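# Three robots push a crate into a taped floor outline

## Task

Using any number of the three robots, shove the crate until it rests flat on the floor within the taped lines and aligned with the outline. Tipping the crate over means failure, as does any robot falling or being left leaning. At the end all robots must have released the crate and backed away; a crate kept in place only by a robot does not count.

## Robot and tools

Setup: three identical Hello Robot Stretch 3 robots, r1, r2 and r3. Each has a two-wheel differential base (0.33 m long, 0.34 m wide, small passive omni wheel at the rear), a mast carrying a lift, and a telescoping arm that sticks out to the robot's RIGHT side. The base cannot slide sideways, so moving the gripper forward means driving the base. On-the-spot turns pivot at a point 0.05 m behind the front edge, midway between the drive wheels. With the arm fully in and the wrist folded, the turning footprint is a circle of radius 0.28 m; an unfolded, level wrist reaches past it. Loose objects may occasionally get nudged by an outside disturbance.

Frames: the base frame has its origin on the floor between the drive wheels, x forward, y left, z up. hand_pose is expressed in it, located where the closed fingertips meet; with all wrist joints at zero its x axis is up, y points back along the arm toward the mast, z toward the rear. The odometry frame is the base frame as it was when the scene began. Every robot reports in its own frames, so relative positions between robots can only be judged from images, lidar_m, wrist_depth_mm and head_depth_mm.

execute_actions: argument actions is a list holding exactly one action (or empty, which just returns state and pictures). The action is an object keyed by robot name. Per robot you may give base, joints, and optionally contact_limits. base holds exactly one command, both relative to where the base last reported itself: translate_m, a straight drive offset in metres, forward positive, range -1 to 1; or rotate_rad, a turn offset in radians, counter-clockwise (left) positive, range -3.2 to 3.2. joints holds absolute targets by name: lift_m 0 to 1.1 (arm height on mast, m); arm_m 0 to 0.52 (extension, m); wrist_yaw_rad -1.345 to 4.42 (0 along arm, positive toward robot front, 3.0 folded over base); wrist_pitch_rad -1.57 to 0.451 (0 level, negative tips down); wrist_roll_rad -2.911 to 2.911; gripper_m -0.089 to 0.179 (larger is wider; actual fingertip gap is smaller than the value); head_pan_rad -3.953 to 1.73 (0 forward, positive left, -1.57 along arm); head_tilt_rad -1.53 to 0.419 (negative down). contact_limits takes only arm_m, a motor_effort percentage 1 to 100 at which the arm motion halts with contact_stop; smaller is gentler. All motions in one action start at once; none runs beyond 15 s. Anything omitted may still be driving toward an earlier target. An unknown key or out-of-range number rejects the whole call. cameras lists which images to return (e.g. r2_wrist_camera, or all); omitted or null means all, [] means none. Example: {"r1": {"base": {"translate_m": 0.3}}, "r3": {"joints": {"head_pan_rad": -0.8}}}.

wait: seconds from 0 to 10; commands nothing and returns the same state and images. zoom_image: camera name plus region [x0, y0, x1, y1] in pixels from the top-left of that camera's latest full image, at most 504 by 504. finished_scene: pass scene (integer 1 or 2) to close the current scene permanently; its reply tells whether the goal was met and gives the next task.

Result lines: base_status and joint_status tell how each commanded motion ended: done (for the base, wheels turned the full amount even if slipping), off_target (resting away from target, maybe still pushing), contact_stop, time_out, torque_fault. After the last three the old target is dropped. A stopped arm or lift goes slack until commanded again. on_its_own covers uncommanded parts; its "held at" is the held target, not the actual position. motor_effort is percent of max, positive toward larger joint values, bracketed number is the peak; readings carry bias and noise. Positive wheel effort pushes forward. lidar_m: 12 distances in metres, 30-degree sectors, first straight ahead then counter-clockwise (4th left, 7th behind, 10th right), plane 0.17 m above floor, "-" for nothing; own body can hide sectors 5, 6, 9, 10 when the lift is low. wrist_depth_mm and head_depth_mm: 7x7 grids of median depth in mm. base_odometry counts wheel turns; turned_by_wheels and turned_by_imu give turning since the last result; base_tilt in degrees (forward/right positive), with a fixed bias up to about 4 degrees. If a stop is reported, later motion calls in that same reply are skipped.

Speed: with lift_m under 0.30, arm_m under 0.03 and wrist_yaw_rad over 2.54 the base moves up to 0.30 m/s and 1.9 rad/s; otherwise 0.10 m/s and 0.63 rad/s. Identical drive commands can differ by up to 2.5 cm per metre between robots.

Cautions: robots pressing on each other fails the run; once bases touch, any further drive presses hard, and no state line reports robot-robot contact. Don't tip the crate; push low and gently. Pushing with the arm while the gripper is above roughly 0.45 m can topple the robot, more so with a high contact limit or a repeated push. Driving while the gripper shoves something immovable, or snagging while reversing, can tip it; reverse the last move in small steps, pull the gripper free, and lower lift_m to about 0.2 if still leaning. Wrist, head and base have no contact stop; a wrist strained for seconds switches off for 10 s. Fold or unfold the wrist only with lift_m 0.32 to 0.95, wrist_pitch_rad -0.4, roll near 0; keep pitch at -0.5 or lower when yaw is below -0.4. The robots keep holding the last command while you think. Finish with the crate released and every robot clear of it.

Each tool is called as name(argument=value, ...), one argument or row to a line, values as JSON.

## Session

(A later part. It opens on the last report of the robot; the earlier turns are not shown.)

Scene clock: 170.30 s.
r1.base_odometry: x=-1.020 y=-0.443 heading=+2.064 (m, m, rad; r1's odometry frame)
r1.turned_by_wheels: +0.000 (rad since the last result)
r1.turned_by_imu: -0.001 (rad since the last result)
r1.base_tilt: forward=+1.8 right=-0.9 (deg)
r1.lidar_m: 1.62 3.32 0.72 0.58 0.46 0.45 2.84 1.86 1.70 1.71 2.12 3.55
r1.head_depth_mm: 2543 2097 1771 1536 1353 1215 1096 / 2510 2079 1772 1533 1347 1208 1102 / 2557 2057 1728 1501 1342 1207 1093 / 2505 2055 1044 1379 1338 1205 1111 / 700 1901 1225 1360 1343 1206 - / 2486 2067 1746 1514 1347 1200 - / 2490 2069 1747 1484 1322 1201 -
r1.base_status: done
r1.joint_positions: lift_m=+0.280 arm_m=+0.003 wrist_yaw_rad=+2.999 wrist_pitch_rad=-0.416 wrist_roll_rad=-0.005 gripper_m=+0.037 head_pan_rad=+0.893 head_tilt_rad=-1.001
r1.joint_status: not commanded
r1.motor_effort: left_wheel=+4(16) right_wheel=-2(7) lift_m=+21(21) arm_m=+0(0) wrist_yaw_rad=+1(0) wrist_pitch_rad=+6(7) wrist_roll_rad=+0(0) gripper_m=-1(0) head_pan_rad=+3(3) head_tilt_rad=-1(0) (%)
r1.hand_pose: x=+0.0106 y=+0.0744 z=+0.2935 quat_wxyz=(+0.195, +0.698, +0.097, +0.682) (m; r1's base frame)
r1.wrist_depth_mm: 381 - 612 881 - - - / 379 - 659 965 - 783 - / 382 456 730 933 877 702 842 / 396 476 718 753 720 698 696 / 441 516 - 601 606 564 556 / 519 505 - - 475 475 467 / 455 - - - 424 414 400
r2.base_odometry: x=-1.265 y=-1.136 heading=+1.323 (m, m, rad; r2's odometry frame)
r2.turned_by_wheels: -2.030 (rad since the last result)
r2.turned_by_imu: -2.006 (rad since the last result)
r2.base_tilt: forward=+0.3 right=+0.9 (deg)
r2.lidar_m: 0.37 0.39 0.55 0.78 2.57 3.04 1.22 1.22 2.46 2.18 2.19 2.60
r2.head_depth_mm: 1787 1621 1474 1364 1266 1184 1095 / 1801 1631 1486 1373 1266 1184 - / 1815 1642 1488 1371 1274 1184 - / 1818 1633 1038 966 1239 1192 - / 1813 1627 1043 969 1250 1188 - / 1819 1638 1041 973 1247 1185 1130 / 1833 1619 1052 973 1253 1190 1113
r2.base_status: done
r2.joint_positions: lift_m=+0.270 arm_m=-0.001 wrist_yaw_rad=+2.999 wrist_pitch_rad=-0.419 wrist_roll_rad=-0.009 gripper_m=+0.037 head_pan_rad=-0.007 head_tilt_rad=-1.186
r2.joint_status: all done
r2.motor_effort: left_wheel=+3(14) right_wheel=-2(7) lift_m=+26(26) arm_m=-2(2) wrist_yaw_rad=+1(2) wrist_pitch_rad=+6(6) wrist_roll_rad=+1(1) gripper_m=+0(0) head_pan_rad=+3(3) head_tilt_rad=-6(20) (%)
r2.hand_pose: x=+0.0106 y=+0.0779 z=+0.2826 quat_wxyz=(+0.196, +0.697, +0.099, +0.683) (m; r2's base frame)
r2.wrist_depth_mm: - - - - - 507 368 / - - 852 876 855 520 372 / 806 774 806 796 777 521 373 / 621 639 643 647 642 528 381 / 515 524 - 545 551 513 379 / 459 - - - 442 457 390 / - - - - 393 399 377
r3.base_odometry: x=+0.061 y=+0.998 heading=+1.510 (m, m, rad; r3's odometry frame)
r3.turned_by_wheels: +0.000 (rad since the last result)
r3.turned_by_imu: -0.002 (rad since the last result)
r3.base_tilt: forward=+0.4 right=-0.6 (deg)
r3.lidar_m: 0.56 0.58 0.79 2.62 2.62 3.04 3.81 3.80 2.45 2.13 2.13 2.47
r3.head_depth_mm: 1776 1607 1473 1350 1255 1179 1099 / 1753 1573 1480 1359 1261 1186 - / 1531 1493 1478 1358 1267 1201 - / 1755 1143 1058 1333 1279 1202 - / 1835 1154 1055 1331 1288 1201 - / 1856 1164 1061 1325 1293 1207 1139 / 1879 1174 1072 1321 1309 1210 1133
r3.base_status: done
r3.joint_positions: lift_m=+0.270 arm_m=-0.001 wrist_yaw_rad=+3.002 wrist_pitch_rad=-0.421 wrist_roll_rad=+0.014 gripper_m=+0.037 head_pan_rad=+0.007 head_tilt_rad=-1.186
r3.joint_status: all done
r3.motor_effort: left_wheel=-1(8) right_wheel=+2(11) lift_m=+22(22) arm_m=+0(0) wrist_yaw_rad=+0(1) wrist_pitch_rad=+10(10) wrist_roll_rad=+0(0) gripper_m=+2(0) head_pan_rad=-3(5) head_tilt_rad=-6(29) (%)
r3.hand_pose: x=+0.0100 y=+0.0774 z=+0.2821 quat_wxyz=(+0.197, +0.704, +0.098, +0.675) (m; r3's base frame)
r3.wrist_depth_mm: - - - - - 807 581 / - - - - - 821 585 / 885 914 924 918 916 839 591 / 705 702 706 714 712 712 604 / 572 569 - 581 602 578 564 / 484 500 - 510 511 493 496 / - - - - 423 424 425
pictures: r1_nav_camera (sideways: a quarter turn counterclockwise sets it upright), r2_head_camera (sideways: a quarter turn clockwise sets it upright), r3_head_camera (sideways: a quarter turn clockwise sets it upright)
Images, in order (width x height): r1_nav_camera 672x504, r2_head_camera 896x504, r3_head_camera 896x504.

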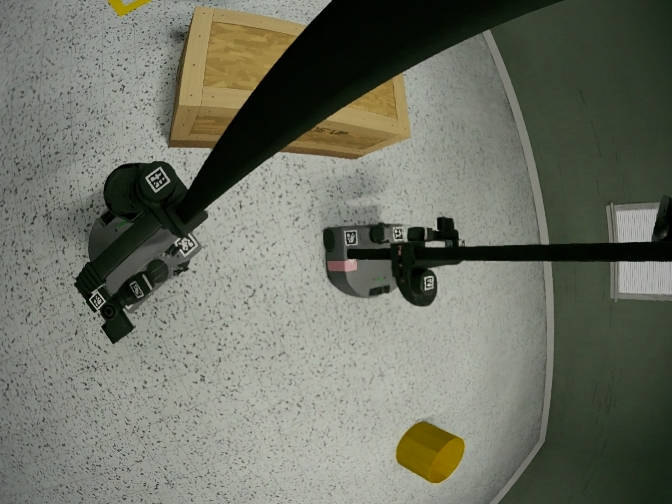

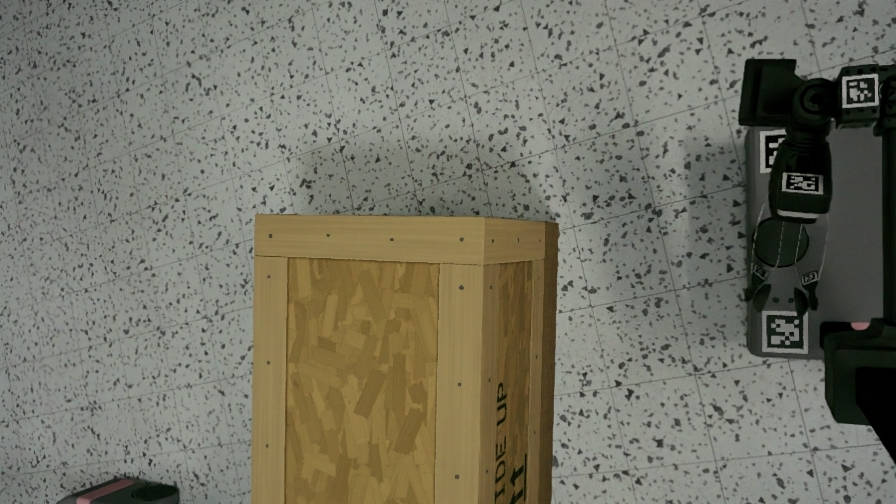

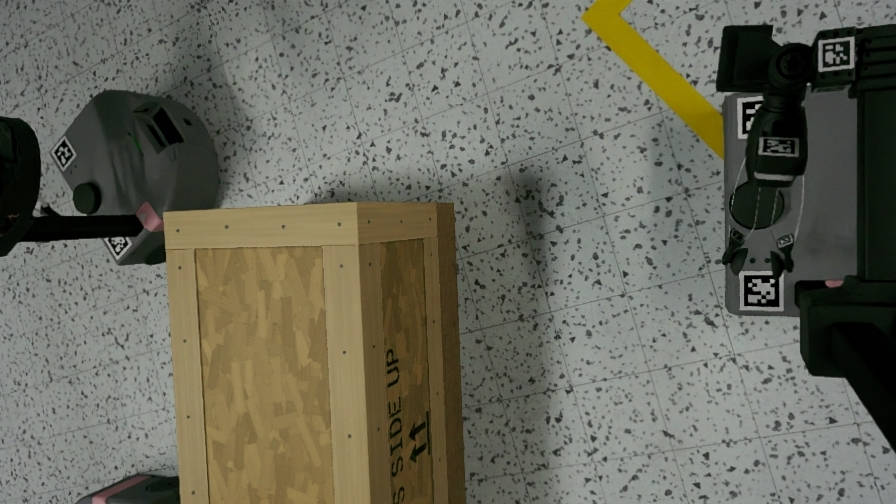

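execute_actions(
  actions=[
    {"r1":{"base":{"translate_m":0.35}},"r2":{"base":{"translate_m":0.27},"joints":{"lift_m":0.42}},"r3":{"base":{"rotate_rad":0.11}}},
  ],
  cameras=[],
)

execute_actions(
  actions=[
    {"r1":{"base":{"rotate_rad":1.6},"joints":{"head_pan_rad":0.6}},"r3":{"base":{"translate_m":0.45},"joints":{"lift_m":0.42}}},
  ],
  cameras=["r1_nav_camera","r2_head_camera","r3_head_camera"],
)

Scene clock: 183.10 s.
r1.base_odometry: x=-1.186 y=-0.135 heading=+2.064 (m, m, rad; r1's odometry frame)
r1.turned_by_wheels: +0.000 (rad since the last result)
r1.turned_by_imu: -0.001 (rad since the last result)
r1.base_tilt: forward=+1.9 right=-1.1 (deg)
r1.lidar_m: 1.28 1.30 2.92 0.74 0.74 0.73 3.05 2.00 1.83 1.84 2.28 3.23
r1.head_depth_mm: 2520 2091 1763 1543 1348 1221 1101 / 2529 2096 1754 1535 1353 1208 1099 / 2519 2089 1756 1527 1358 1217 1094 / 2501 2067 1755 1523 1353 1205 1104 / 2463 2065 1748 1516 1355 1202 - / 2472 2065 1731 1521 1339 1206 - / 2479 2060 1754 1506 1300 1203 -
r1.base_status: done
r1.joint_positions: lift_m=+0.280 arm_m=+0.003 wrist_yaw_rad=+2.999 wrist_pitch_rad=-0.416 wrist_roll_rad=-0.005 gripper_m=+0.037 head_pan_rad=+0.893 head_tilt_rad=-1.001
r1.joint_status: not commanded
r1.motor_effort: left_wheel=+3(17) right_wheel=-3(6) lift_m=+21(21) arm_m=+0(0) wrist_yaw_rad=+0(1) wrist_pitch_rad=+6(7) wrist_roll_rad=+0(0) gripper_m=-1(0) head_pan_rad=+3(3) head_tilt_rad=+0(0) (%)
r1.hand_pose: x=+0.0106 y=+0.0744 z=+0.2935 quat_wxyz=(+0.195, +0.698, +0.097, +0.682) (m; r1's base frame)
r1.wrist_depth_mm: 608 - - - - - - / 587 - 852 - - - - / 604 747 773 842 939 902 871 / 654 751 761 743 703 699 674 / 625 639 - 593 600 562 551 / 528 524 - - 474 492 474 / 453 - - - 412 406 397
r2.base_odometry: x=-1.199 y=-0.874 heading=+1.324 (m, m, rad; r2's odometry frame)
r2.turned_by_wheels: +0.000 (rad since the last result)
r2.turned_by_imu: +0.001 (rad since the last result)
r2.base_tilt: forward=+0.2 right=+1.0 (deg)
r2.lidar_m: - 0.15 0.16 0.48 0.75 3.12 1.48 1.50 2.40 2.13 2.13 2.53
r2.head_depth_mm: 1813 1622 1484 1366 1263 1186 1102 / 1796 1617 1486 1372 1274 1188 - / 1796 1635 1499 1354 1249 1183 - / 1819 1629 1490 958 882 910 - / 1812 1644 1488 961 887 944 - / 1816 1646 1494 959 886 1116 1132 / 1828 1652 1498 960 887 1152 1124
r2.base_status: done
r2.joint_positions: lift_m=+0.420 arm_m=-0.001 wrist_yaw_rad=+2.999 wrist_pitch_rad=-0.419 wrist_roll_rad=-0.009 gripper_m=+0.037 head_pan_rad=-0.007 head_tilt_rad=-1.187
r2.joint_status: all done
r2.motor_effort: left_wheel=+2(13) right_wheel=-2(7) lift_m=+37(42) arm_m=-2(2) wrist_yaw_rad=+1(1) wrist_pitch_rad=+6(6) wrist_roll_rad=+1(1) gripper_m=+0(0) head_pan_rad=+3(2) head_tilt_rad=-5(6) (%)
r2.hand_pose: x=+0.0106 y=+0.0780 z=+0.4322 quat_wxyz=(+0.196, +0.697, +0.099, +0.683) (m; r2's base frame)
r2.wrist_depth_mm: - - - - 757 - - / - - - 776 469 480 516 / 728 750 - 833 339 345 344 / 649 738 878 833 289 266 271 / 688 712 - 721 249 216 219 / 614 608 - 602 294 188 186 / 531 526 - 536 304 166 160
r3.base_odometry: x=+0.061 y=+0.998 heading=+1.620 (m, m, rad; r3's odometry frame)
r3.turned_by_wheels: +0.110 (rad since the last result)
r3.turned_by_imu: +0.107 (rad since the last result)
r3.base_tilt: forward=+0.4 right=-0.5 (deg)
r3.lidar_m: 0.56 0.60 0.89 2.62 2.64 3.27 3.80 3.62 2.32 2.13 2.15 2.65
r3.head_depth_mm: 1780 1604 1463 1354 1250 1182 1107 / 1739 1629 1484 1368 1260 1181 - / 1616 1152 1058 1338 1271 1197 - / 1656 1141 1060 1342 1273 1201 - / 1839 1156 1068 1345 1287 1200 - / 1872 1166 1078 1358 1300 1205 1141 / 1882 1175 1092 1377 1310 1212 1131
r3.base_status: done
r3.joint_positions: lift_m=+0.270 arm_m=-0.001 wrist_yaw_rad=+3.002 wrist_pitch_rad=-0.421 wrist_roll_rad=+0.014 gripper_m=+0.037 head_pan_rad=+0.007 head_tilt_rad=-1.186
r3.joint_status: not commanded
r3.motor_effort: left_wheel=-2(9) right_wheel=+3(11) lift_m=+22(21) arm_m=+0(0) wrist_yaw_rad=-2(2) wrist_pitch_rad=+10(10) wrist_roll_rad=+0(0) gripper_m=+0(0) head_pan_rad=-4(4) head_tilt_rad=-6(6) (%)
r3.hand_pose: x=+0.0100 y=+0.0774 z=+0.2821 quat_wxyz=(+0.197, +0.704, +0.098, +0.675) (m; r3's base frame)
r3.wrist_depth_mm: - - - - - - 647 / - - - - - - 656 / 887 897 909 917 921 876 651 / 698 702 705 703 716 715 647 / 574 575 - 576 600 580 582 / 483 497 - 512 508 491 492 / - - - - 424 427 425
pictures: none
No camera images: the call's "cameras" was empty. Leave "cameras" out to get every camera's image.

Scene clock: 188.80 s.
r1.base_odometry: x=-1.186 y=-0.135 heading=-2.619 (m, m, rad; r1's odometry frame)
r1.turned_by_wheels: +1.600 (rad since the last result)
r1.turned_by_imu: +1.598 (rad since the last result)
r1.base_tilt: forward=+2.0 right=-1.0 (deg)
r1.lidar_m: 0.74 0.74 0.73 2.98 1.98 1.83 1.84 2.30 3.24 1.28 1.31 2.92
r1.head_depth_mm: 2553 2072 858 1339 1293 1213 1105 / 2551 2071 1251 1321 1326 1208 1102 / 2522 2062 1242 1441 1343 1208 1091 / 2532 2061 1217 1386 1344 1208 1106 / 2515 2053 1219 1288 1346 1210 - / 2463 2068 1225 1193 1347 1200 1118 / 1178 1965 1213 1166 1333 1203 1104
r1.base_status: done
r1.joint_positions: lift_m=+0.280 arm_m=+0.003 wrist_yaw_rad=+2.999 wrist_pitch_rad=-0.416 wrist_roll_rad=-0.005 gripper_m=+0.037 head_pan_rad=+0.607 head_tilt_rad=-1.000
r1.joint_status: all done
r1.motor_effort: left_wheel=-2(10) right_wheel=+3(10) lift_m=+21(21) arm_m=+0(0) wrist_yaw_rad=+0(1) wrist_pitch_rad=+6(7) wrist_roll_rad=+0(0) gripper_m=+0(0) head_pan_rad=-1(18) head_tilt_rad=+0(0) (%)
r1.hand_pose: x=+0.0106 y=+0.0744 z=+0.2935 quat_wxyz=(+0.195, +0.698, +0.097, +0.682) (m; r1's base frame)
r1.wrist_depth_mm: - - - - - 622 569 / - - - - - 682 586 / - - - - 856 712 638 / 827 770 758 745 727 686 646 / 650 635 - 604 600 571 559 / 531 533 - - 478 482 463 / 454 - - - 420 412 402
r2.base_odometry: x=-1.199 y=-0.874 heading=+1.324 (m, m, rad; r2's odometry frame)
r2.turned_by_wheels: +0.000 (rad since the last result)
r2.turned_by_imu: -0.001 (rad since the last result)
r2.base_tilt: forward=+0.2 right=+0.9 (deg)
r2.lidar_m: - 0.15 0.16 0.48 0.87 3.11 1.48 1.50 2.39 2.12 2.13 2.52
r2.head_depth_mm: 1792 1632 1479 1362 1266 1182 1102 / 1807 1622 1485 1365 1260 1184 - / 1798 1639 1489 1355 1249 1183 - / 1799 1634 1497 958 885 913 - / 1818 1649 1488 957 887 945 - / 1833 1646 1488 963 890 1120 1125 / 1845 1644 1500 965 889 1155 1118
r2.base_status: not commanded
r2.joint_positions: lift_m=+0.420 arm_m=-0.001 wrist_yaw_rad=+2.999 wrist_pitch_rad=-0.419 wrist_roll_rad=-0.009 gripper_m=+0.037 head_pan_rad=-0.007 head_tilt_rad=-1.187
r2.joint_status: not commanded
r2.motor_effort: left_wheel=+2(2) right_wheel=-2(2) lift_m=+37(38) arm_m=-2(2) wrist_yaw_rad=+1(1) wrist_pitch_rad=+6(6) wrist_roll_rad=+1(1) gripper_m=+0(1) head_pan_rad=+3(4) head_tilt_rad=-6(6) (%)
r2.hand_pose: x=+0.0106 y=+0.0780 z=+0.4322 quat_wxyz=(+0.196, +0.697, +0.099, +0.683) (m; r2's base frame)
r2.wrist_depth_mm: - - - - 752 - - / - - - 786 474 480 517 / 792 - - 811 341 342 345 / 747 830 872 865 285 267 268 / 713 715 - 725 250 216 221 / 613 621 - 603 294 187 187 / 522 536 - 539 304 166 160
r3.base_odometry: x=+0.039 y=+1.448 heading=+1.620 (m, m, rad; r3's odometry frame)
r3.turned_by_wheels: +0.000 (rad since the last result)
r3.turned_by_imu: -0.002 (rad since the last result)
r3.base_tilt: forward=+0.5 right=-0.6 (deg)
r3.lidar_m: - 0.15 0.19 0.74 2.71 3.34 4.23 3.52 2.22 2.06 2.08 2.56
r3.head_depth_mm: 1776 1612 1466 1347 1248 1185 - / 1491 1557 1484 1353 1244 1184 - / 1546 1471 1498 954 879 1171 - / 1772 1617 1503 959 890 1177 - / 1837 1661 1522 968 894 1176 - / 1856 1677 1529 975 901 1191 1143 / 1866 1700 1425 984 909 1202 1134
r3.base_status: done
r3.joint_positions: lift_m=+0.420 arm_m=-0.001 wrist_yaw_rad=+3.002 wrist_pitch_rad=-0.421 wrist_roll_rad=+0.014 gripper_m=+0.037 head_pan_rad=+0.007 head_tilt_rad=-1.186
r3.joint_status: all done
r3.motor_effort: left_wheel=-1(10) right_wheel=+3(12) lift_m=+29(30) arm_m=+0(0) wrist_yaw_rad=-2(1) wrist_pitch_rad=+10(10) wrist_roll_rad=+0(0) gripper_m=+1(1) head_pan_rad=-5(3) head_tilt_rad=-7(6) (%)
r3.hand_pose: x=+0.0100 y=+0.0774 z=+0.4318 quat_wxyz=(+0.197, +0.704, +0.098, +0.675) (m; r3's base frame)
r3.wrist_depth_mm: - - - - - - - / - - - - 549 550 550 / - - - - 433 386 387 / 946 944 990 951 386 293 301 / 784 778 - 797 343 240 242 / 662 663 - 666 314 215 202 / 568 575 580 575 452 193 174
pictures: r1_nav_camera (sideways: a quarter turn counterclockwise sets it upright), r2_head_camera (sideways: a quarter turn clockwise sets it upright), r3_head_camera (sideways: a quarter turn clockwise sets it upright)
Images, in order (width x height): r1_nav_camera 672x504, r2_head_camera 896x504, r3_head_camera 896x504.

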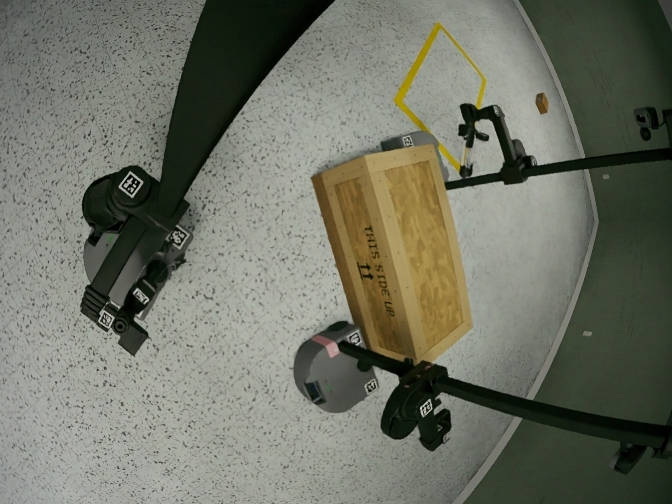

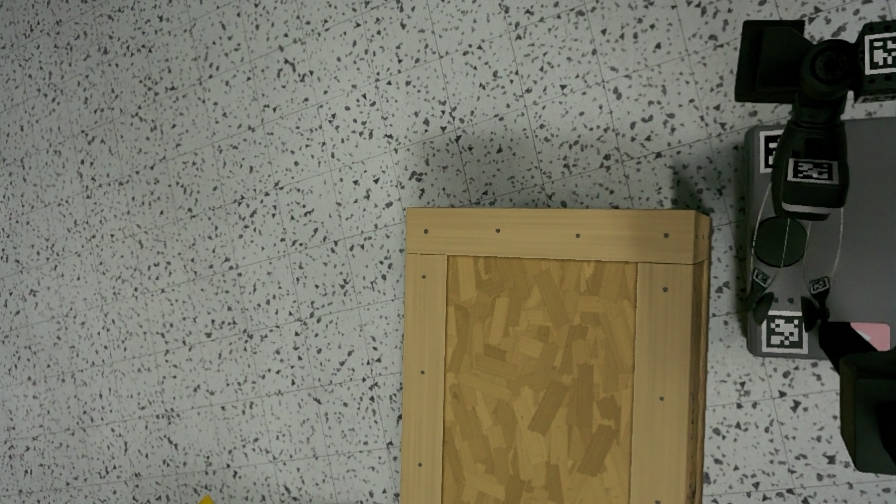

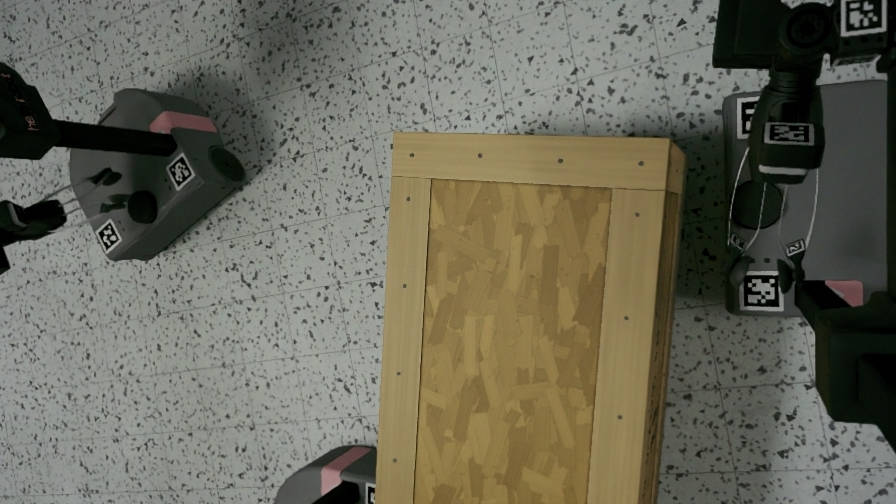

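Push both.

execute_actions(
  actions=[
    {"r2":{"base":{"translate_m":0.25}},"r3":{"base":{"translate_m":0.25}}},
  ],
  cameras=["r1_nav_camera","r2_head_camera","r3_head_camera"],
)

Scene clock: 195.07 s.
r1.base_odometry: x=-1.186 y=-0.135 heading=-2.619 (m, m, rad; r1's odometry frame)
r1.turned_by_wheels: +0.000 (rad since the last result)
r1.turned_by_imu: +0.000 (rad since the last result)
r1.base_tilt: forward=+1.9 right=-1.0 (deg)
r1.lidar_m: 0.79 0.74 0.73 2.99 1.98 1.83 1.85 2.30 3.25 1.28 1.31 2.91
r1.head_depth_mm: 2532 864 882 1343 1334 1214 1101 / 2545 2104 1230 1323 1324 1208 1097 / 2524 2083 1237 1455 1352 1204 1108 / 2496 2099 1216 1371 1351 1207 1116 / 2512 2051 1220 1272 1346 1212 - / 2467 2005 1215 1192 1339 1201 1119 / 1132 1989 1211 1186 1346 1200 1104
r1.base_status: not commanded
r1.joint_positions: lift_m=+0.280 arm_m=+0.003 wrist_yaw_rad=+2.999 wrist_pitch_rad=-0.416 wrist_roll_rad=-0.005 gripper_m=+0.037 head_pan_rad=+0.607 head_tilt_rad=-1.000
r1.joint_status: not commanded
r1.motor_effort: left_wheel=-3(3) right_wheel=+3(3) lift_m=+21(21) arm_m=+0(0) wrist_yaw_rad=+2(1) wrist_pitch_rad=+6(6) wrist_roll_rad=+0(0) gripper_m=+0(1) head_pan_rad=-2(2) head_tilt_rad=-1(1) (%)
r1.hand_pose: x=+0.0106 y=+0.0744 z=+0.2935 quat_wxyz=(+0.195, +0.698, +0.097, +0.682) (m; r1's base frame)
r1.wrist_depth_mm: - - - - - 610 557 / - - - - - 670 585 / - - - 998 843 720 623 / 814 807 778 751 692 707 636 / 650 620 - 584 608 571 560 / 528 526 - - 482 482 473 / 455 - - - 416 410 403
r2.base_odometry: x=-1.138 y=-0.632 heading=+1.324 (m, m, rad; r2's odometry frame)
r2.turned_by_wheels: +0.000 (rad since the last result)
r2.turned_by_imu: -0.009 (rad since the last result)
r2.base_tilt: forward=+0.2 right=+1.0 (deg)
r2.lidar_m: - - 0.15 0.21 0.92 0.92 1.54 1.56 2.39 2.11 2.12 2.50
r2.head_depth_mm: 1785 1619 1482 1364 1266 1186 1100 / 1781 1630 1488 1369 1263 1184 - / 1794 1629 1491 1362 1265 1175 - / 1809 1630 1489 950 884 826 - / 1803 1644 1492 953 889 829 - / 1813 1640 1501 958 888 839 1127 / 1823 1629 1502 958 890 843 1120
r2.base_status: translate_m off_target (by the wheels' count: +0.2498 of +0.2500)
r2.joint_positions: lift_m=+0.420 arm_m=-0.001 wrist_yaw_rad=+3.000 wrist_pitch_rad=-0.417 wrist_roll_rad=-0.009 gripper_m=+0.037 head_pan_rad=-0.005 head_tilt_rad=-1.190
r2.joint_status: not commanded
r2.on_its_own: left_wheel is at rest, and its effort (+42) is outside its rest range (-18 to +18); right_wheel is at rest, and its effort (+25) is outside its rest range (-18 to +18)
r2.motor_effort: left_wheel=+42(92) right_wheel=+25(56) lift_m=+32(38) arm_m=-2(2) wrist_yaw_rad=+1(2) wrist_pitch_rad=+5(6) wrist_roll_rad=+1(1) gripper_m=+0(2) head_pan_rad=+2(3) head_tilt_rad=-4(6) (%)
r2.hand_pose: x=+0.0105 y=+0.0782 z=+0.4328 quat_wxyz=(+0.195, +0.697, +0.098, +0.683) (m; r2's base frame)
r2.wrist_depth_mm: - - - 753 764 687 - / - - - 495 470 480 - / 781 - - 376 340 345 347 / 798 853 876 429 262 268 270 / 700 712 - 620 220 221 220 / 618 611 - 505 184 187 187 / 534 530 - 342 167 161 160
r3.base_odometry: x=+0.027 y=+1.697 heading=+1.620 (m, m, rad; r3's odometry frame)
r3.turned_by_wheels: +0.001 (rad since the last result)
r3.turned_by_imu: -0.073 (rad since the last result)
r3.base_tilt: forward=+0.4 right=-0.5 (deg)
r3.lidar_m: - - 0.15 0.21 2.71 3.19 4.32 3.91 2.31 2.05 2.06 -
r3.head_depth_mm: 1759 1609 1465 1347 1251 1186 - / 1747 1596 1477 1362 1258 1185 - / 1168 1450 1493 953 881 831 - / 1534 1485 1499 958 888 838 - / 1797 1634 1514 967 890 851 - / 1861 1679 1525 977 899 862 1153 / 1868 1691 1544 977 908 870 1136
r3.base_status: translate_m off_target (by the wheels' count: +0.2497 of +0.2500)
r3.joint_positions: lift_m=+0.420 arm_m=-0.001 wrist_yaw_rad=+3.000 wrist_pitch_rad=-0.418 wrist_roll_rad=+0.014 gripper_m=+0.037 head_pan_rad=+0.005 head_tilt_rad=-1.189
r3.joint_status: not commanded
r3.on_its_own: left_wheel is at rest, and its effort (+47) is outside its rest range (-18 to +18); right_wheel is at rest, and its effort (+31) is outside its rest range (-18 to +18)
r3.motor_effort: left_wheel=+47(90) right_wheel=+31(61) lift_m=+25(29) arm_m=+0(0) wrist_yaw_rad=+1(2) wrist_pitch_rad=+9(10) wrist_roll_rad=+0(0) gripper_m=+1(0) head_pan_rad=-3(3) head_tilt_rad=-5(6) (%)
r3.hand_pose: x=+0.0104 y=+0.0777 z=+0.4326 quat_wxyz=(+0.196, +0.705, +0.096, +0.675) (m; r3's base frame)
r3.wrist_depth_mm: - - - - - - - / - - - 635 552 556 - / - - - 477 389 392 391 / 973 959 976 536 295 300 300 / 794 782 - 577 248 244 245 / 664 660 - 624 209 206 206 / 581 575 569 553 180 177 178
pictures: r1_nav_camera (sideways: a quarter turn counterclockwise sets it upright), r2_head_camera (sideways: a quarter turn clockwise sets it upright), r3_head_camera (sideways: a quarter turn clockwise sets it upright)
Images, in order (width x height): r1_nav_camera 672x504, r2_head_camera 896x504, r3_head_camera 896x504.

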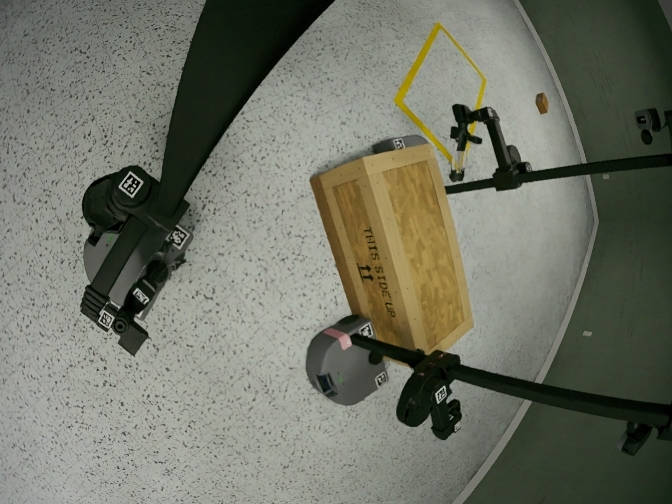

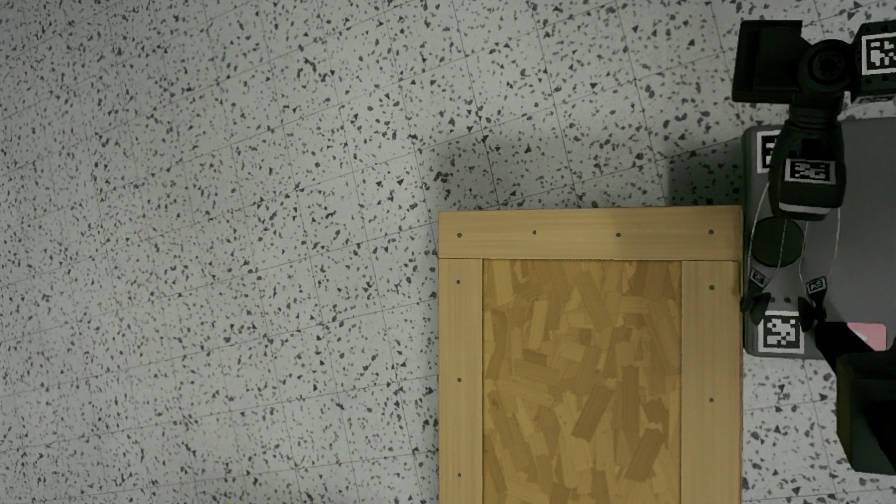

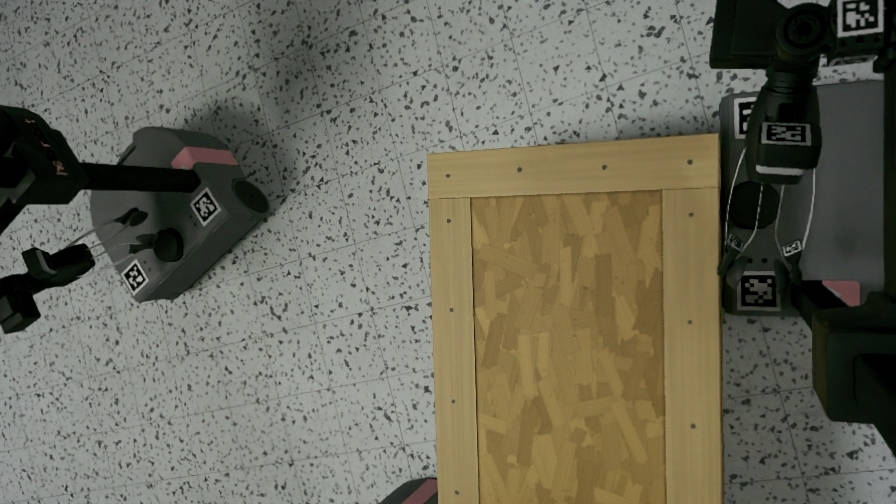

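execute_actions(
  actions=[
    {"r1":{"base":{"rotate_rad":1.0},"joints":{"head_pan_rad":0,"head_tilt_rad":-1.1}},"r2":{"base":{"translate_m":-0.01}},"r3":{"base":{"translate_m":-0.25},"joints":{"lift_m":0.28}}},
  ],
  cameras=["r1_head_camera"],
)

Scene clock: 215.57 s.
r1.base_odometry: x=-1.186 y=-0.135 heading=-1.620 (m, m, rad; r1's odometry frame)
r1.turned_by_wheels: +1.000 (rad since the last result)
r1.turned_by_imu: +1.000 (rad since the last result)
r1.base_tilt: forward=+1.9 right=-0.9 (deg)
r1.lidar_m: 0.72 3.24 2.04 1.83 1.83 2.21 3.24 1.28 1.28 2.91 0.78 0.74
r1.head_depth_mm: 2176 1852 1155 1360 1311 1187 1098 / 2125 1867 1153 1387 1317 1191 1100 / 2009 1278 1148 1388 1305 1192 - / 1992 1269 1146 1394 1297 1191 - / 1480 1743 1560 1420 1306 1189 - / 2136 1826 1609 1447 1291 1192 1101 / 2102 1815 1600 1446 1295 1182 1089
r1.base_status: done
r1.joint_positions: lift_m=+0.280 arm_m=+0.003 wrist_yaw_rad=+2.999 wrist_pitch_rad=-0.416 wrist_roll_rad=-0.005 gripper_m=+0.037 head_pan_rad=+0.007 head_tilt_rad=-1.087
r1.joint_status: all done
r1.motor_effort: left_wheel=-2(12) right_wheel=+2(11) lift_m=+22(20) arm_m=+0(0) wrist_yaw_rad=+1(0) wrist_pitch_rad=+6(6) wrist_roll_rad=+0(0) gripper_m=+0(0) head_pan_rad=-1(26) head_tilt_rad=-5(11) (%)
r1.hand_pose: x=+0.0106 y=+0.0744 z=+0.2935 quat_wxyz=(+0.195, +0.698, +0.097, +0.682) (m; r1's base frame)
r1.wrist_depth_mm: - - - - - - - / - - - - - - - / - - - 975 927 917 894 / 814 779 760 764 731 708 674 / 662 624 - 588 603 573 558 / 533 527 - - 482 477 470 / 450 - - - 417 409 405
r2.base_odometry: x=-1.141 y=-0.642 heading=+1.324 (m, m, rad; r2's odometry frame)
r2.turned_by_wheels: +0.000 (rad since the last result)
r2.turned_by_imu: -0.001 (rad since the last result)
r2.base_tilt: forward=+0.2 right=+0.9 (deg)
r2.lidar_m: - - 0.15 0.24 0.91 0.92 1.53 1.55 2.39 2.11 2.12 2.50
r2.head_depth_mm: 1782 1628 1487 1367 1263 1189 1101 / 1790 1634 1477 1364 1268 1191 - / 1795 1607 1486 1376 1267 1178 - / 1802 1634 1486 951 881 835 - / 1813 1631 1490 956 883 833 - / 1825 1640 1495 955 886 843 1131 / 1802 1638 1491 956 888 846 1118
r2.base_status: done
r2.joint_positions: lift_m=+0.420 arm_m=-0.001 wrist_yaw_rad=+3.000 wrist_pitch_rad=-0.417 wrist_roll_rad=-0.009 gripper_m=+0.037 head_pan_rad=-0.005 head_tilt_rad=-1.190
r2.joint_status: not commanded
r2.motor_effort: left_wheel=+1(31) right_wheel=+0(20) lift_m=+32(33) arm_m=-2(2) wrist_yaw_rad=+1(1) wrist_pitch_rad=+5(5) wrist_roll_rad=+1(1) gripper_m=+0(0) head_pan_rad=+2(2) head_tilt_rad=-4(4) (%)
r2.hand_pose: x=+0.0105 y=+0.0782 z=+0.4328 quat_wxyz=(+0.195, +0.697, +0.098, +0.683) (m; r2's base frame)
r2.wrist_depth_mm: - - - 761 759 904 - / - - - 503 469 481 771 / - - - 428 342 343 347 / 804 865 870 495 261 269 270 / 706 717 - 681 220 220 221 / 603 606 - 585 189 184 187 / 530 526 - 382 177 160 160
r3.base_odometry: x=+0.039 y=+1.447 heading=+1.620 (m, m, rad; r3's odometry frame)
r3.turned_by_wheels: +0.000 (rad since the last result)
r3.turned_by_imu: +0.000 (rad since the last result)
r3.base_tilt: forward=+0.4 right=-0.6 (deg)
r3.lidar_m: 0.30 0.31 0.43 2.64 2.65 3.12 4.07 4.00 2.37 2.11 2.11 0.31
r3.head_depth_mm: 1763 1596 1465 1343 1249 1178 1097 / 1780 1615 1472 1359 1259 1182 - / 1578 1633 1044 954 1232 1200 - / 1582 1624 1042 958 1232 1202 - / 1781 1657 1053 966 1232 1205 - / 1872 1675 1059 972 1225 1204 1138 / 1883 1690 1072 984 1225 1209 1133
r3.base_status: done
r3.joint_positions: lift_m=+0.280 arm_m=-0.001 wrist_yaw_rad=+3.000 wrist_pitch_rad=-0.418 wrist_roll_rad=+0.014 gripper_m=+0.037 head_pan_rad=+0.005 head_tilt_rad=-1.189
r3.joint_status: all done
r3.motor_effort: left_wheel=+0(34) right_wheel=+0(25) lift_m=+21(20) arm_m=+0(0) wrist_yaw_rad=+0(0) wrist_pitch_rad=+9(9) wrist_roll_rad=+0(0) gripper_m=-1(1) head_pan_rad=-2(1) head_tilt_rad=-5(5) (%)
r3.hand_pose: x=+0.0104 y=+0.0777 z=+0.2928 quat_wxyz=(+0.196, +0.705, +0.096, +0.675) (m; r3's base frame)
r3.wrist_depth_mm: - - - - 726 443 316 / - - - - 747 449 324 / 931 914 931 938 768 454 325 / 715 716 732 734 694 464 330 / 584 587 - 596 616 472 332 / 496 499 - 517 521 474 334 / 441 - - - 433 427 335
pictures: r1_head_camera (sideways: a quarter turn clockwise sets it upright)
Images, in order (width x height): r1_head_camera 896x504.

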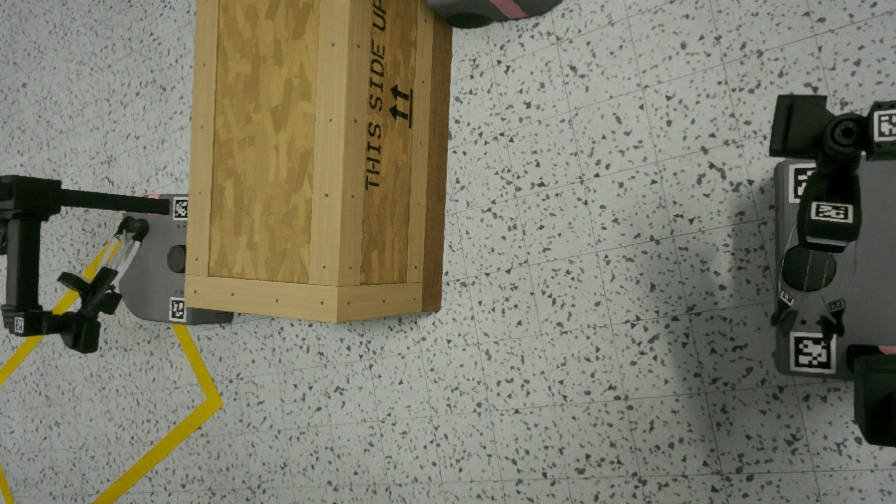

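execute_actions(
  actions=[
    {"r1":{"base":{"translate_m":0.62}},"r3":{"base":{"translate_m":-0.4}}},
  ],
  cameras=[],
)

execute_actions(
  actions=[
    {"r1":{"base":{"translate_m":0.04},"joints":{"lift_m":0.42,"head_tilt_rad":-1.2}}},
  ],
  cameras=["r1_head_camera"],
)

execute_actions(
  actions=[
    {"r1":{"base":{"translate_m":0.21}},"r2":{"base":{"translate_m":0.21}},"r3":{"joints":{"head_tilt_rad":-0.9,"head_pan_rad":0.2}}},
  ],
  cameras=["r1_head_camera","r2_head_camera","r3_head_camera"],
)

Scene clock: 226.20 s.
r1.base_odometry: x=-1.216 y=-0.754 heading=-1.620 (m, m, rad; r1's odometry frame)
r1.turned_by_wheels: +0.000 (rad since the last result)
r1.turned_by_imu: -0.001 (rad since the last result)
r1.base_tilt: forward=+1.8 right=-1.0 (deg)
r1.lidar_m: - 3.47 2.17 1.94 1.96 2.35 3.84 1.76 3.11 0.38 0.15 -
r1.head_depth_mm: 2148 1850 1627 1458 918 855 1095 / 2151 1830 1618 1450 912 847 1097 / 1241 1763 1585 1441 908 850 - / 1978 1552 1572 1450 903 846 - / 2126 1606 1594 1442 925 887 - / 2085 1821 1602 1443 1304 1189 1102 / 2113 1811 1597 1429 1300 1181 1083
r1.base_status: done
r1.joint_positions: lift_m=+0.280 arm_m=+0.003 wrist_yaw_rad=+2.999 wrist_pitch_rad=-0.416 wrist_roll_rad=-0.005 gripper_m=+0.037 head_pan_rad=+0.007 head_tilt_rad=-1.087
r1.joint_status: not commanded
r1.motor_effort: left_wheel=-2(11) right_wheel=+2(10) lift_m=+21(21) arm_m=+0(1) wrist_yaw_rad=+0(1) wrist_pitch_rad=+7(6) wrist_roll_rad=+0(0) gripper_m=+0(0) head_pan_rad=-2(2) head_tilt_rad=-5(5) (%)
r1.hand_pose: x=+0.0106 y=+0.0744 z=+0.2935 quat_wxyz=(+0.195, +0.698, +0.097, +0.682) (m; r1's base frame)
r1.wrist_depth_mm: - - - - - - 133 / - - - - - - 124 / - - - 986 955 861 127 / 829 835 738 728 713 655 128 / 652 625 - 593 597 194 131 / 545 530 - - 478 197 136 / 456 - - - 421 190 138
r2.base_odometry: x=-1.141 y=-0.642 heading=+1.324 (m, m, rad; r2's odometry frame)
r2.turned_by_wheels: +0.000 (rad since the last result)
r2.turned_by_imu: -0.001 (rad since the last result)
r2.base_tilt: forward=+0.2 right=+1.0 (deg)
r2.lidar_m: - - 0.15 0.24 2.64 3.11 1.53 1.55 2.39 2.11 2.12 2.50
r2.head_depth_mm: 1784 1620 1488 1365 1264 1187 1096 / 1795 1625 1490 1361 1269 1179 - / 1789 1626 1484 1370 1266 1177 - / 1802 1629 1486 955 886 835 - / 1824 1641 1489 957 883 828 - / 1810 1639 1495 955 885 844 1127 / 1808 1625 1485 959 890 842 1121
r2.base_status: not commanded
r2.joint_positions: lift_m=+0.420 arm_m=-0.001 wrist_yaw_rad=+3.000 wrist_pitch_rad=-0.417 wrist_roll_rad=-0.009 gripper_m=+0.037 head_pan_rad=-0.005 head_tilt_rad=-1.190
r2.joint_status: not commanded
r2.motor_effort: left_wheel=+0(1) right_wheel=+1(0) lift_m=+32(31) arm_m=-2(2) wrist_yaw_rad=+1(0) wrist_pitch_rad=+5(5) wrist_roll_rad=+1(1) gripper_m=+0(0) head_pan_rad=+2(1) head_tilt_rad=-4(4) (%)
r2.hand_pose: x=+0.0105 y=+0.0782 z=+0.4328 quat_wxyz=(+0.195, +0.697, +0.098, +0.683) (m; r2's base frame)
r2.wrist_depth_mm: - - 511 752 755 - - / - - - 511 474 475 - / - - 808 424 344 344 350 / 857 850 684 499 263 270 269 / 708 709 - 669 221 220 222 / 608 614 - 581 190 185 187 / 529 533 - 385 178 160 160
r3.base_odometry: x=+0.059 y=+1.048 heading=+1.620 (m, m, rad; r3's odometry frame)
r3.turned_by_wheels: +0.000 (rad since the last result)
r3.turned_by_imu: +0.000 (rad since the last result)
r3.base_tilt: forward=+0.4 right=-0.6 (deg)
r3.lidar_m: 0.69 0.72 0.99 2.55 2.56 3.03 3.69 3.70 2.47 2.20 2.20 2.61
r3.head_depth_mm: 1770 1604 1468 1350 1247 1184 1096 / 1780 1613 1478 1361 1259 1190 - / 1402 1161 1282 1373 1272 1202 - / 1549 1143 1171 1379 1275 1202 - / 1260 1148 1171 1389 1283 1206 - / 1855 1161 1170 1404 1295 1204 1140 / 1881 1176 1165 1419 1311 1212 1135
r3.base_status: done
r3.joint_positions: lift_m=+0.280 arm_m=-0.001 wrist_yaw_rad=+3.000 wrist_pitch_rad=-0.418 wrist_roll_rad=+0.014 gripper_m=+0.037 head_pan_rad=+0.005 head_tilt_rad=-1.189
r3.joint_status: not commanded
r3.motor_effort: left_wheel=+0(9) right_wheel=+0(8) lift_m=+21(21) arm_m=+0(0) wrist_yaw_rad=-1(0) wrist_pitch_rad=+9(9) wrist_roll_rad=+0(0) gripper_m=+0(1) head_pan_rad=-2(3) head_tilt_rad=-4(4) (%)
r3.hand_pose: x=+0.0104 y=+0.0777 z=+0.2928 quat_wxyz=(+0.196, +0.705, +0.096, +0.675) (m; r3's base frame)
r3.wrist_depth_mm: - - - - - - 717 / - - - - - - 749 / 929 890 934 935 959 935 729 / 721 723 725 727 725 732 701 / 587 593 - 589 613 596 601 / 494 497 - 516 525 504 504 / 441 - - - 434 437 442
pictures: none
No camera images: the call's "cameras" was empty. Leave "cameras" out to get every camera's image.

Scene clock: 228.30 s.
r1.base_odometry: x=-1.218 y=-0.794 heading=-1.620 (m, m, rad; r1's odometry frame)
r1.turned_by_wheels: +0.000 (rad since the last result)
r1.turned_by_imu: +0.000 (rad since the last result)
r1.base_tilt: forward=+1.9 right=-1.0 (deg)
r1.lidar_m: - - 2.17 1.95 1.96 2.36 3.86 1.80 3.11 0.24 0.15 -
r1.head_depth_mm: 1854 1657 1511 961 886 1159 1107 / 1842 1665 1495 960 887 848 - / 1353 1610 1497 956 881 843 - / 1787 1477 1508 955 881 843 - / 1242 1527 1504 975 889 844 - / 1812 1639 1498 1369 1264 1178 - / 1804 1639 1487 1368 1257 1170 1121
r1.base_status: done
r1.joint_positions: lift_m=+0.420 arm_m=+0.003 wrist_yaw_rad=+2.999 wrist_pitch_rad=-0.416 wrist_roll_rad=-0.005 gripper_m=+0.037 head_pan_rad=+0.007 head_tilt_rad=-1.186
r1.joint_status: all done
r1.motor_effort: left_wheel=-2(12) right_wheel=+3(11) lift_m=+39(42) arm_m=-1(0) wrist_yaw_rad=+0(1) wrist_pitch_rad=+7(6) wrist_roll_rad=+0(0) gripper_m=+0(0) head_pan_rad=-1(2) head_tilt_rad=-5(14) (%)
r1.hand_pose: x=+0.0106 y=+0.0744 z=+0.4328 quat_wxyz=(+0.195, +0.698, +0.097, +0.682) (m; r1's base frame)
r1.wrist_depth_mm: - - - - - - - / - - - - - - - / - - - - - - - / - - - - 954 985 913 / 875 866 - 814 821 759 219 / 713 701 - 660 629 189 185 / 630 595 578 588 283 166 161
r2.base_odometry: x=-1.141 y=-0.642 heading=+1.324 (m, m, rad; r2's odometry frame)
r2.turned_by_wheels: +0.000 (rad since the last result)
r2.turned_by_imu: +0.000 (rad since the last result)
r2.base_tilt: forward=+0.3 right=+1.0 (deg)
r2.lidar_m: - - 0.15 0.25 2.64 3.13 1.53 1.55 2.39 2.11 2.11 2.49
r2.head_depth_mm: 1799 1620 1478 1370 1258 1192 1097 / 1802 1626 1486 1369 1269 1185 - / 1799 1621 1479 1368 1264 1178 - / 1802 1632 1494 958 880 832 - / 1805 1640 1487 955 886 832 - / 1812 1654 1493 956 886 846 1127 / 1808 1621 1497 956 889 845 1117
r2.base_status: not commanded
r2.joint_positions: lift_m=+0.420 arm_m=-0.001 wrist_yaw_rad=+3.000 wrist_pitch_rad=-0.417 wrist_roll_rad=-0.009 gripper_m=+0.037 head_pan_rad=-0.005 head_tilt_rad=-1.190
r2.joint_status: not commanded
r2.motor_effort: left_wheel=+1(1) right_wheel=+0(0) lift_m=+32(32) arm_m=-2(2) wrist_yaw_rad=+1(1) wrist_pitch_rad=+5(5) wrist_roll_rad=+1(1) gripper_m=-1(0) head_pan_rad=+2(2) head_tilt_rad=-4(4) (%)
r2.hand_pose: x=+0.0105 y=+0.0782 z=+0.4328 quat_wxyz=(+0.195, +0.697, +0.098, +0.683) (m; r2's base frame)
r2.wrist_depth_mm: - - - 755 759 - - / - - - 513 469 476 - / - - 802 427 340 343 347 / 856 854 676 492 263 268 269 / 712 703 - 679 221 219 221 / 605 601 - 587 190 184 187 / 527 531 - 385 177 161 161
r3.base_odometry: x=+0.059 y=+1.048 heading=+1.620 (m, m, rad; r3's odometry frame)
r3.turned_by_wheels: +0.000 (rad since the last result)
r3.turned_by_imu: +0.000 (rad since the last result)
r3.base_tilt: forward=+0.4 right=-0.5 (deg)
r3.lidar_m: 0.69 0.72 0.99 2.55 2.56 3.03 3.69 3.69 2.47 2.19 2.20 2.59
r3.head_depth_mm: 1759 1604 1459 1354 1252 1176 1094 / 1775 1616 1472 1361 1262 1185 - / 1527 1164 1279 1368 1268 1198 - / 1546 1142 1170 1391 1276 1201 - / 1789 1152 1172 1383 1287 1197 - / 1847 1164 1172 1403 1298 1205 1138 / 1859 1174 1171 1411 1305 1214 1132
r3.base_status: not commanded
r3.joint_positions: lift_m=+0.280 arm_m=-0.001 wrist_yaw_rad=+3.000 wrist_pitch_rad=-0.418 wrist_roll_rad=+0.014 gripper_m=+0.037 head_pan_rad=+0.005 head_tilt_rad=-1.189
r3.joint_status: not commanded
r3.motor_effort: left_wheel=+0(0) right_wheel=+0(1) lift_m=+21(21) arm_m=+0(0) wrist_yaw_rad=-1(0) wrist_pitch_rad=+9(9) wrist_roll_rad=+0(0) gripper_m=+0(0) head_pan_rad=-5(4) head_tilt_rad=-3(4) (%)
r3.hand_pose: x=+0.0104 y=+0.0777 z=+0.2928 quat_wxyz=(+0.196, +0.705, +0.096, +0.675) (m; r3's base frame)
r3.wrist_depth_mm: - - - - - - 720 / - - - - - - 732 / 925 897 940 943 945 938 735 / 723 712 722 727 742 733 702 / 585 584 - 594 619 601 605 / 497 499 - 517 516 502 503 / 443 - - - 433 440 437
pictures: r1_head_camera (sideways: a quarter turn clockwise sets it upright)
Images, in order (width x height): r1_head_camera 896x504.

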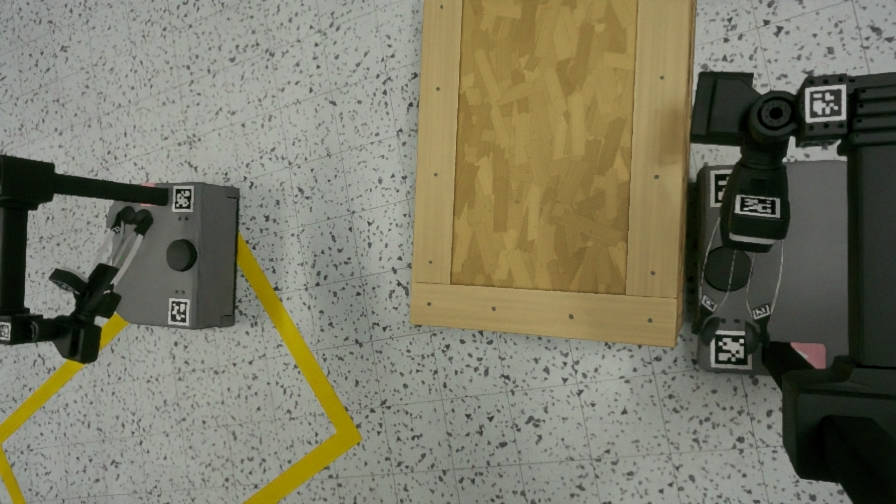

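Scene clock: 232.23 s.
r1.base_odometry: x=-1.229 y=-1.003 heading=-1.619 (m, m, rad; r1's odometry frame)
r1.turned_by_wheels: +0.000 (rad since the last result)
r1.turned_by_imu: -0.049 (rad since the last result)
r1.base_tilt: forward=+1.8 right=-1.0 (deg)
r1.lidar_m: - - 2.23 1.96 1.96 2.30 3.91 1.81 3.17 0.20 0.15 -
r1.head_depth_mm: 1852 1671 1511 954 889 1147 1107 / 1851 1651 1508 958 885 839 - / 1770 1652 1496 955 876 836 - / 1531 1460 1502 950 881 837 - / 1227 1486 1480 958 888 832 - / 1792 1633 1496 1373 1258 1175 - / 1807 1639 1480 1362 1262 1173 1123
r1.base_status: translate_m off_target (by the wheels' count: +0.2098 of +0.2100)
r1.joint_positions: lift_m=+0.420 arm_m=+0.003 wrist_yaw_rad=+3.000 wrist_pitch_rad=-0.417 wrist_roll_rad=-0.005 gripper_m=+0.037 head_pan_rad=+0.005 head_tilt_rad=-1.188
r1.joint_status: not commanded
r1.on_its_own: left_wheel is at rest, and its effort (+50) is outside its rest range (-18 to +18); right_wheel is at rest, and its effort (+24) is outside its rest range (-18 to +18)
r1.motor_effort: left_wheel=+50(68) right_wheel=+24(78) lift_m=+33(40) arm_m=-1(0) wrist_yaw_rad=+2(1) wrist_pitch_rad=+7(7) wrist_roll_rad=+0(0) gripper_m=+0(1) head_pan_rad=-1(2) head_tilt_rad=-5(6) (%)
r1.hand_pose: x=+0.0104 y=+0.0743 z=+0.4329 quat_wxyz=(+0.195, +0.698, +0.098, +0.682) (m; r1's base frame)
r1.wrist_depth_mm: - - - - - - - / - - - - - - - / - - - - - - - / - - - 975 941 926 919 / 863 843 - 780 799 225 219 / 710 702 - 657 249 189 183 / 602 584 597 576 188 163 161
r2.base_odometry: x=-1.090 y=-0.438 heading=+1.324 (m, m, rad; r2's odometry frame)
r2.turned_by_wheels: +0.000 (rad since the last result)
r2.turned_by_imu: -0.002 (rad since the last result)
r2.base_tilt: forward=+0.2 right=+0.9 (deg)
r2.lidar_m: - - 0.15 0.21 2.65 3.14 1.54 1.56 2.39 2.11 2.11 -
r2.head_depth_mm: 1798 1611 1488 1365 1264 1186 1096 / 1784 1624 1476 1360 1266 1185 - / 1805 1628 1476 1369 1256 1182 - / 1818 1638 1488 956 881 826 - / 1814 1642 1491 950 885 831 - / 1811 1634 1500 956 885 842 1131 / 1831 1618 1499 963 892 842 1121
r2.base_status: translate_m off_target (by the wheels' count: +0.2098 of +0.2100)
r2.joint_positions: lift_m=+0.420 arm_m=-0.001 wrist_yaw_rad=+2.999 wrist_pitch_rad=-0.417 wrist_roll_rad=-0.009 gripper_m=+0.037 head_pan_rad=-0.004 head_tilt_rad=-1.190
r2.joint_status: not commanded
r2.on_its_own: left_wheel is at rest, and its effort (+40) is outside its rest range (-18 to +18); right_wheel is at rest, and its effort (+26) is outside its rest range (-18 to +18)
r2.motor_effort: left_wheel=+40(84) right_wheel=+26(48) lift_m=+32(32) arm_m=-2(2) wrist_yaw_rad=+1(1) wrist_pitch_rad=+5(5) wrist_roll_rad=+1(1) gripper_m=+1(0) head_pan_rad=+2(1) head_tilt_rad=-4(4) (%)
r2.hand_pose: x=+0.0106 y=+0.0782 z=+0.4328 quat_wxyz=(+0.195, +0.697, +0.098, +0.683) (m; r2's base frame)
r2.wrist_depth_mm: - - - 756 748 - - / - - - 499 471 473 - / - - 797 374 341 343 347 / 853 868 687 426 263 269 271 / 713 708 - 621 219 221 222 / 608 609 - 512 185 186 187 / 528 533 - 339 167 160 161
r3.base_odometry: x=+0.059 y=+1.048 heading=+1.620 (m, m, rad; r3's odometry frame)
r3.turned_by_wheels: +0.000 (rad since the last result)
r3.turned_by_imu: -0.001 (rad since the last result)
r3.base_tilt: forward=+0.5 right=-0.5 (deg)
r3.lidar_m: 0.69 0.72 0.99 2.56 2.56 3.02 3.70 3.69 2.47 2.20 2.20 2.61
r3.head_depth_mm: 2799 1194 1839 1581 1404 1232 1107 / 3035 2135 1300 1140 1338 1244 1116 / 3057 1263 1321 1146 1331 1256 1120 / 3127 2434 1377 1174 1360 1264 1129 / 2811 2465 1392 1195 1380 1275 1135 / 2663 1403 1401 1233 1412 1277 1144 / 3113 2274 1410 1254 1449 1288 1154
r3.base_status: not commanded
r3.joint_positions: lift_m=+0.280 arm_m=-0.001 wrist_yaw_rad=+3.000 wrist_pitch_rad=-0.418 wrist_roll_rad=+0.014 gripper_m=+0.037 head_pan_rad=+0.193 head_tilt_rad=-0.902
r3.joint_status: all done
r3.motor_effort: left_wheel=+0(0) right_wheel=+1(0) lift_m=+21(21) arm_m=+0(0) wrist_yaw_rad=+0(0) wrist_pitch_rad=+9(9) wrist_roll_rad=+0(0) gripper_m=-1(0) head_pan_rad=+4(27) head_tilt_rad=+1(21) (%)
r3.hand_pose: x=+0.0104 y=+0.0777 z=+0.2928 quat_wxyz=(+0.196, +0.705, +0.096, +0.675) (m; r3's base frame)
r3.wrist_depth_mm: - - - - - - 721 / - - - - - - 727 / 947 902 939 932 962 928 737 / 723 724 725 720 734 741 699 / 585 587 - 587 623 600 599 / 500 499 - 519 522 507 506 / 443 - - - 433 436 439
pictures: r1_head_camera (sideways: a quarter turn clockwise sets it upright), r2_head_camera (sideways: a quarter turn clockwise sets it upright), r3_head_camera (sideways: a quarter turn clockwise sets it upright)
Images, in order (width x height): r1_head_camera 896x504, r2_head_camera 896x504, r3_head_camera 896x504.

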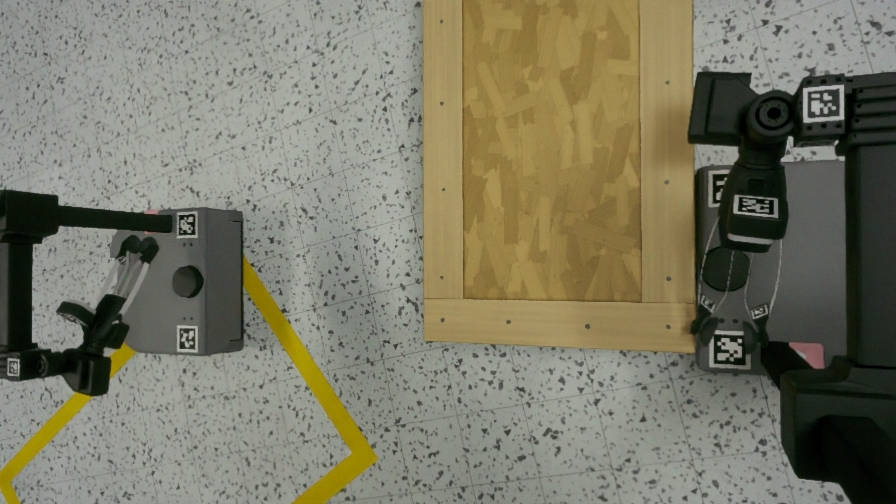

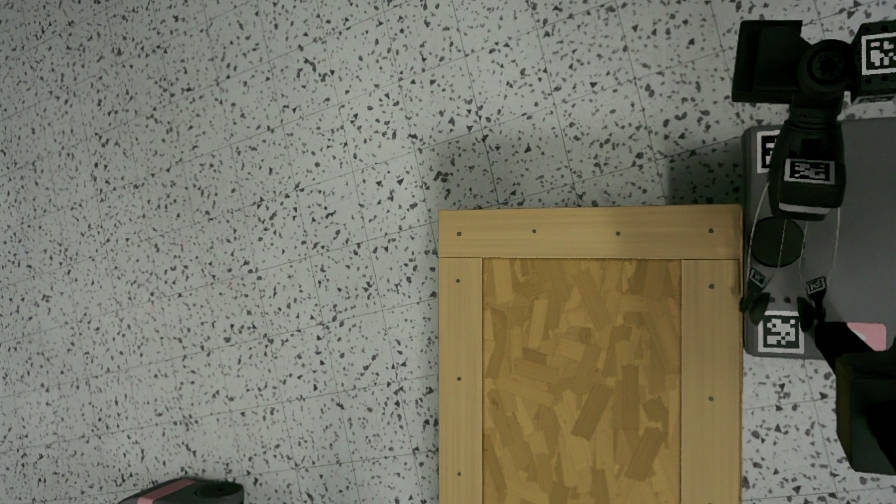

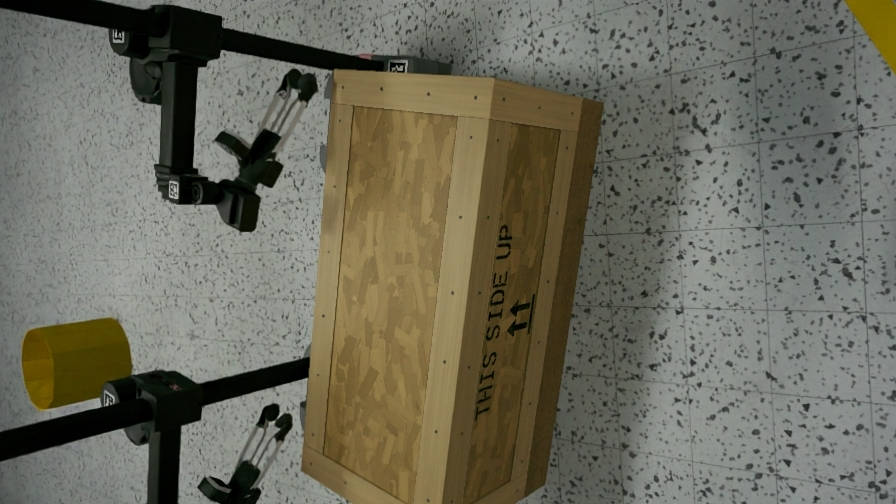

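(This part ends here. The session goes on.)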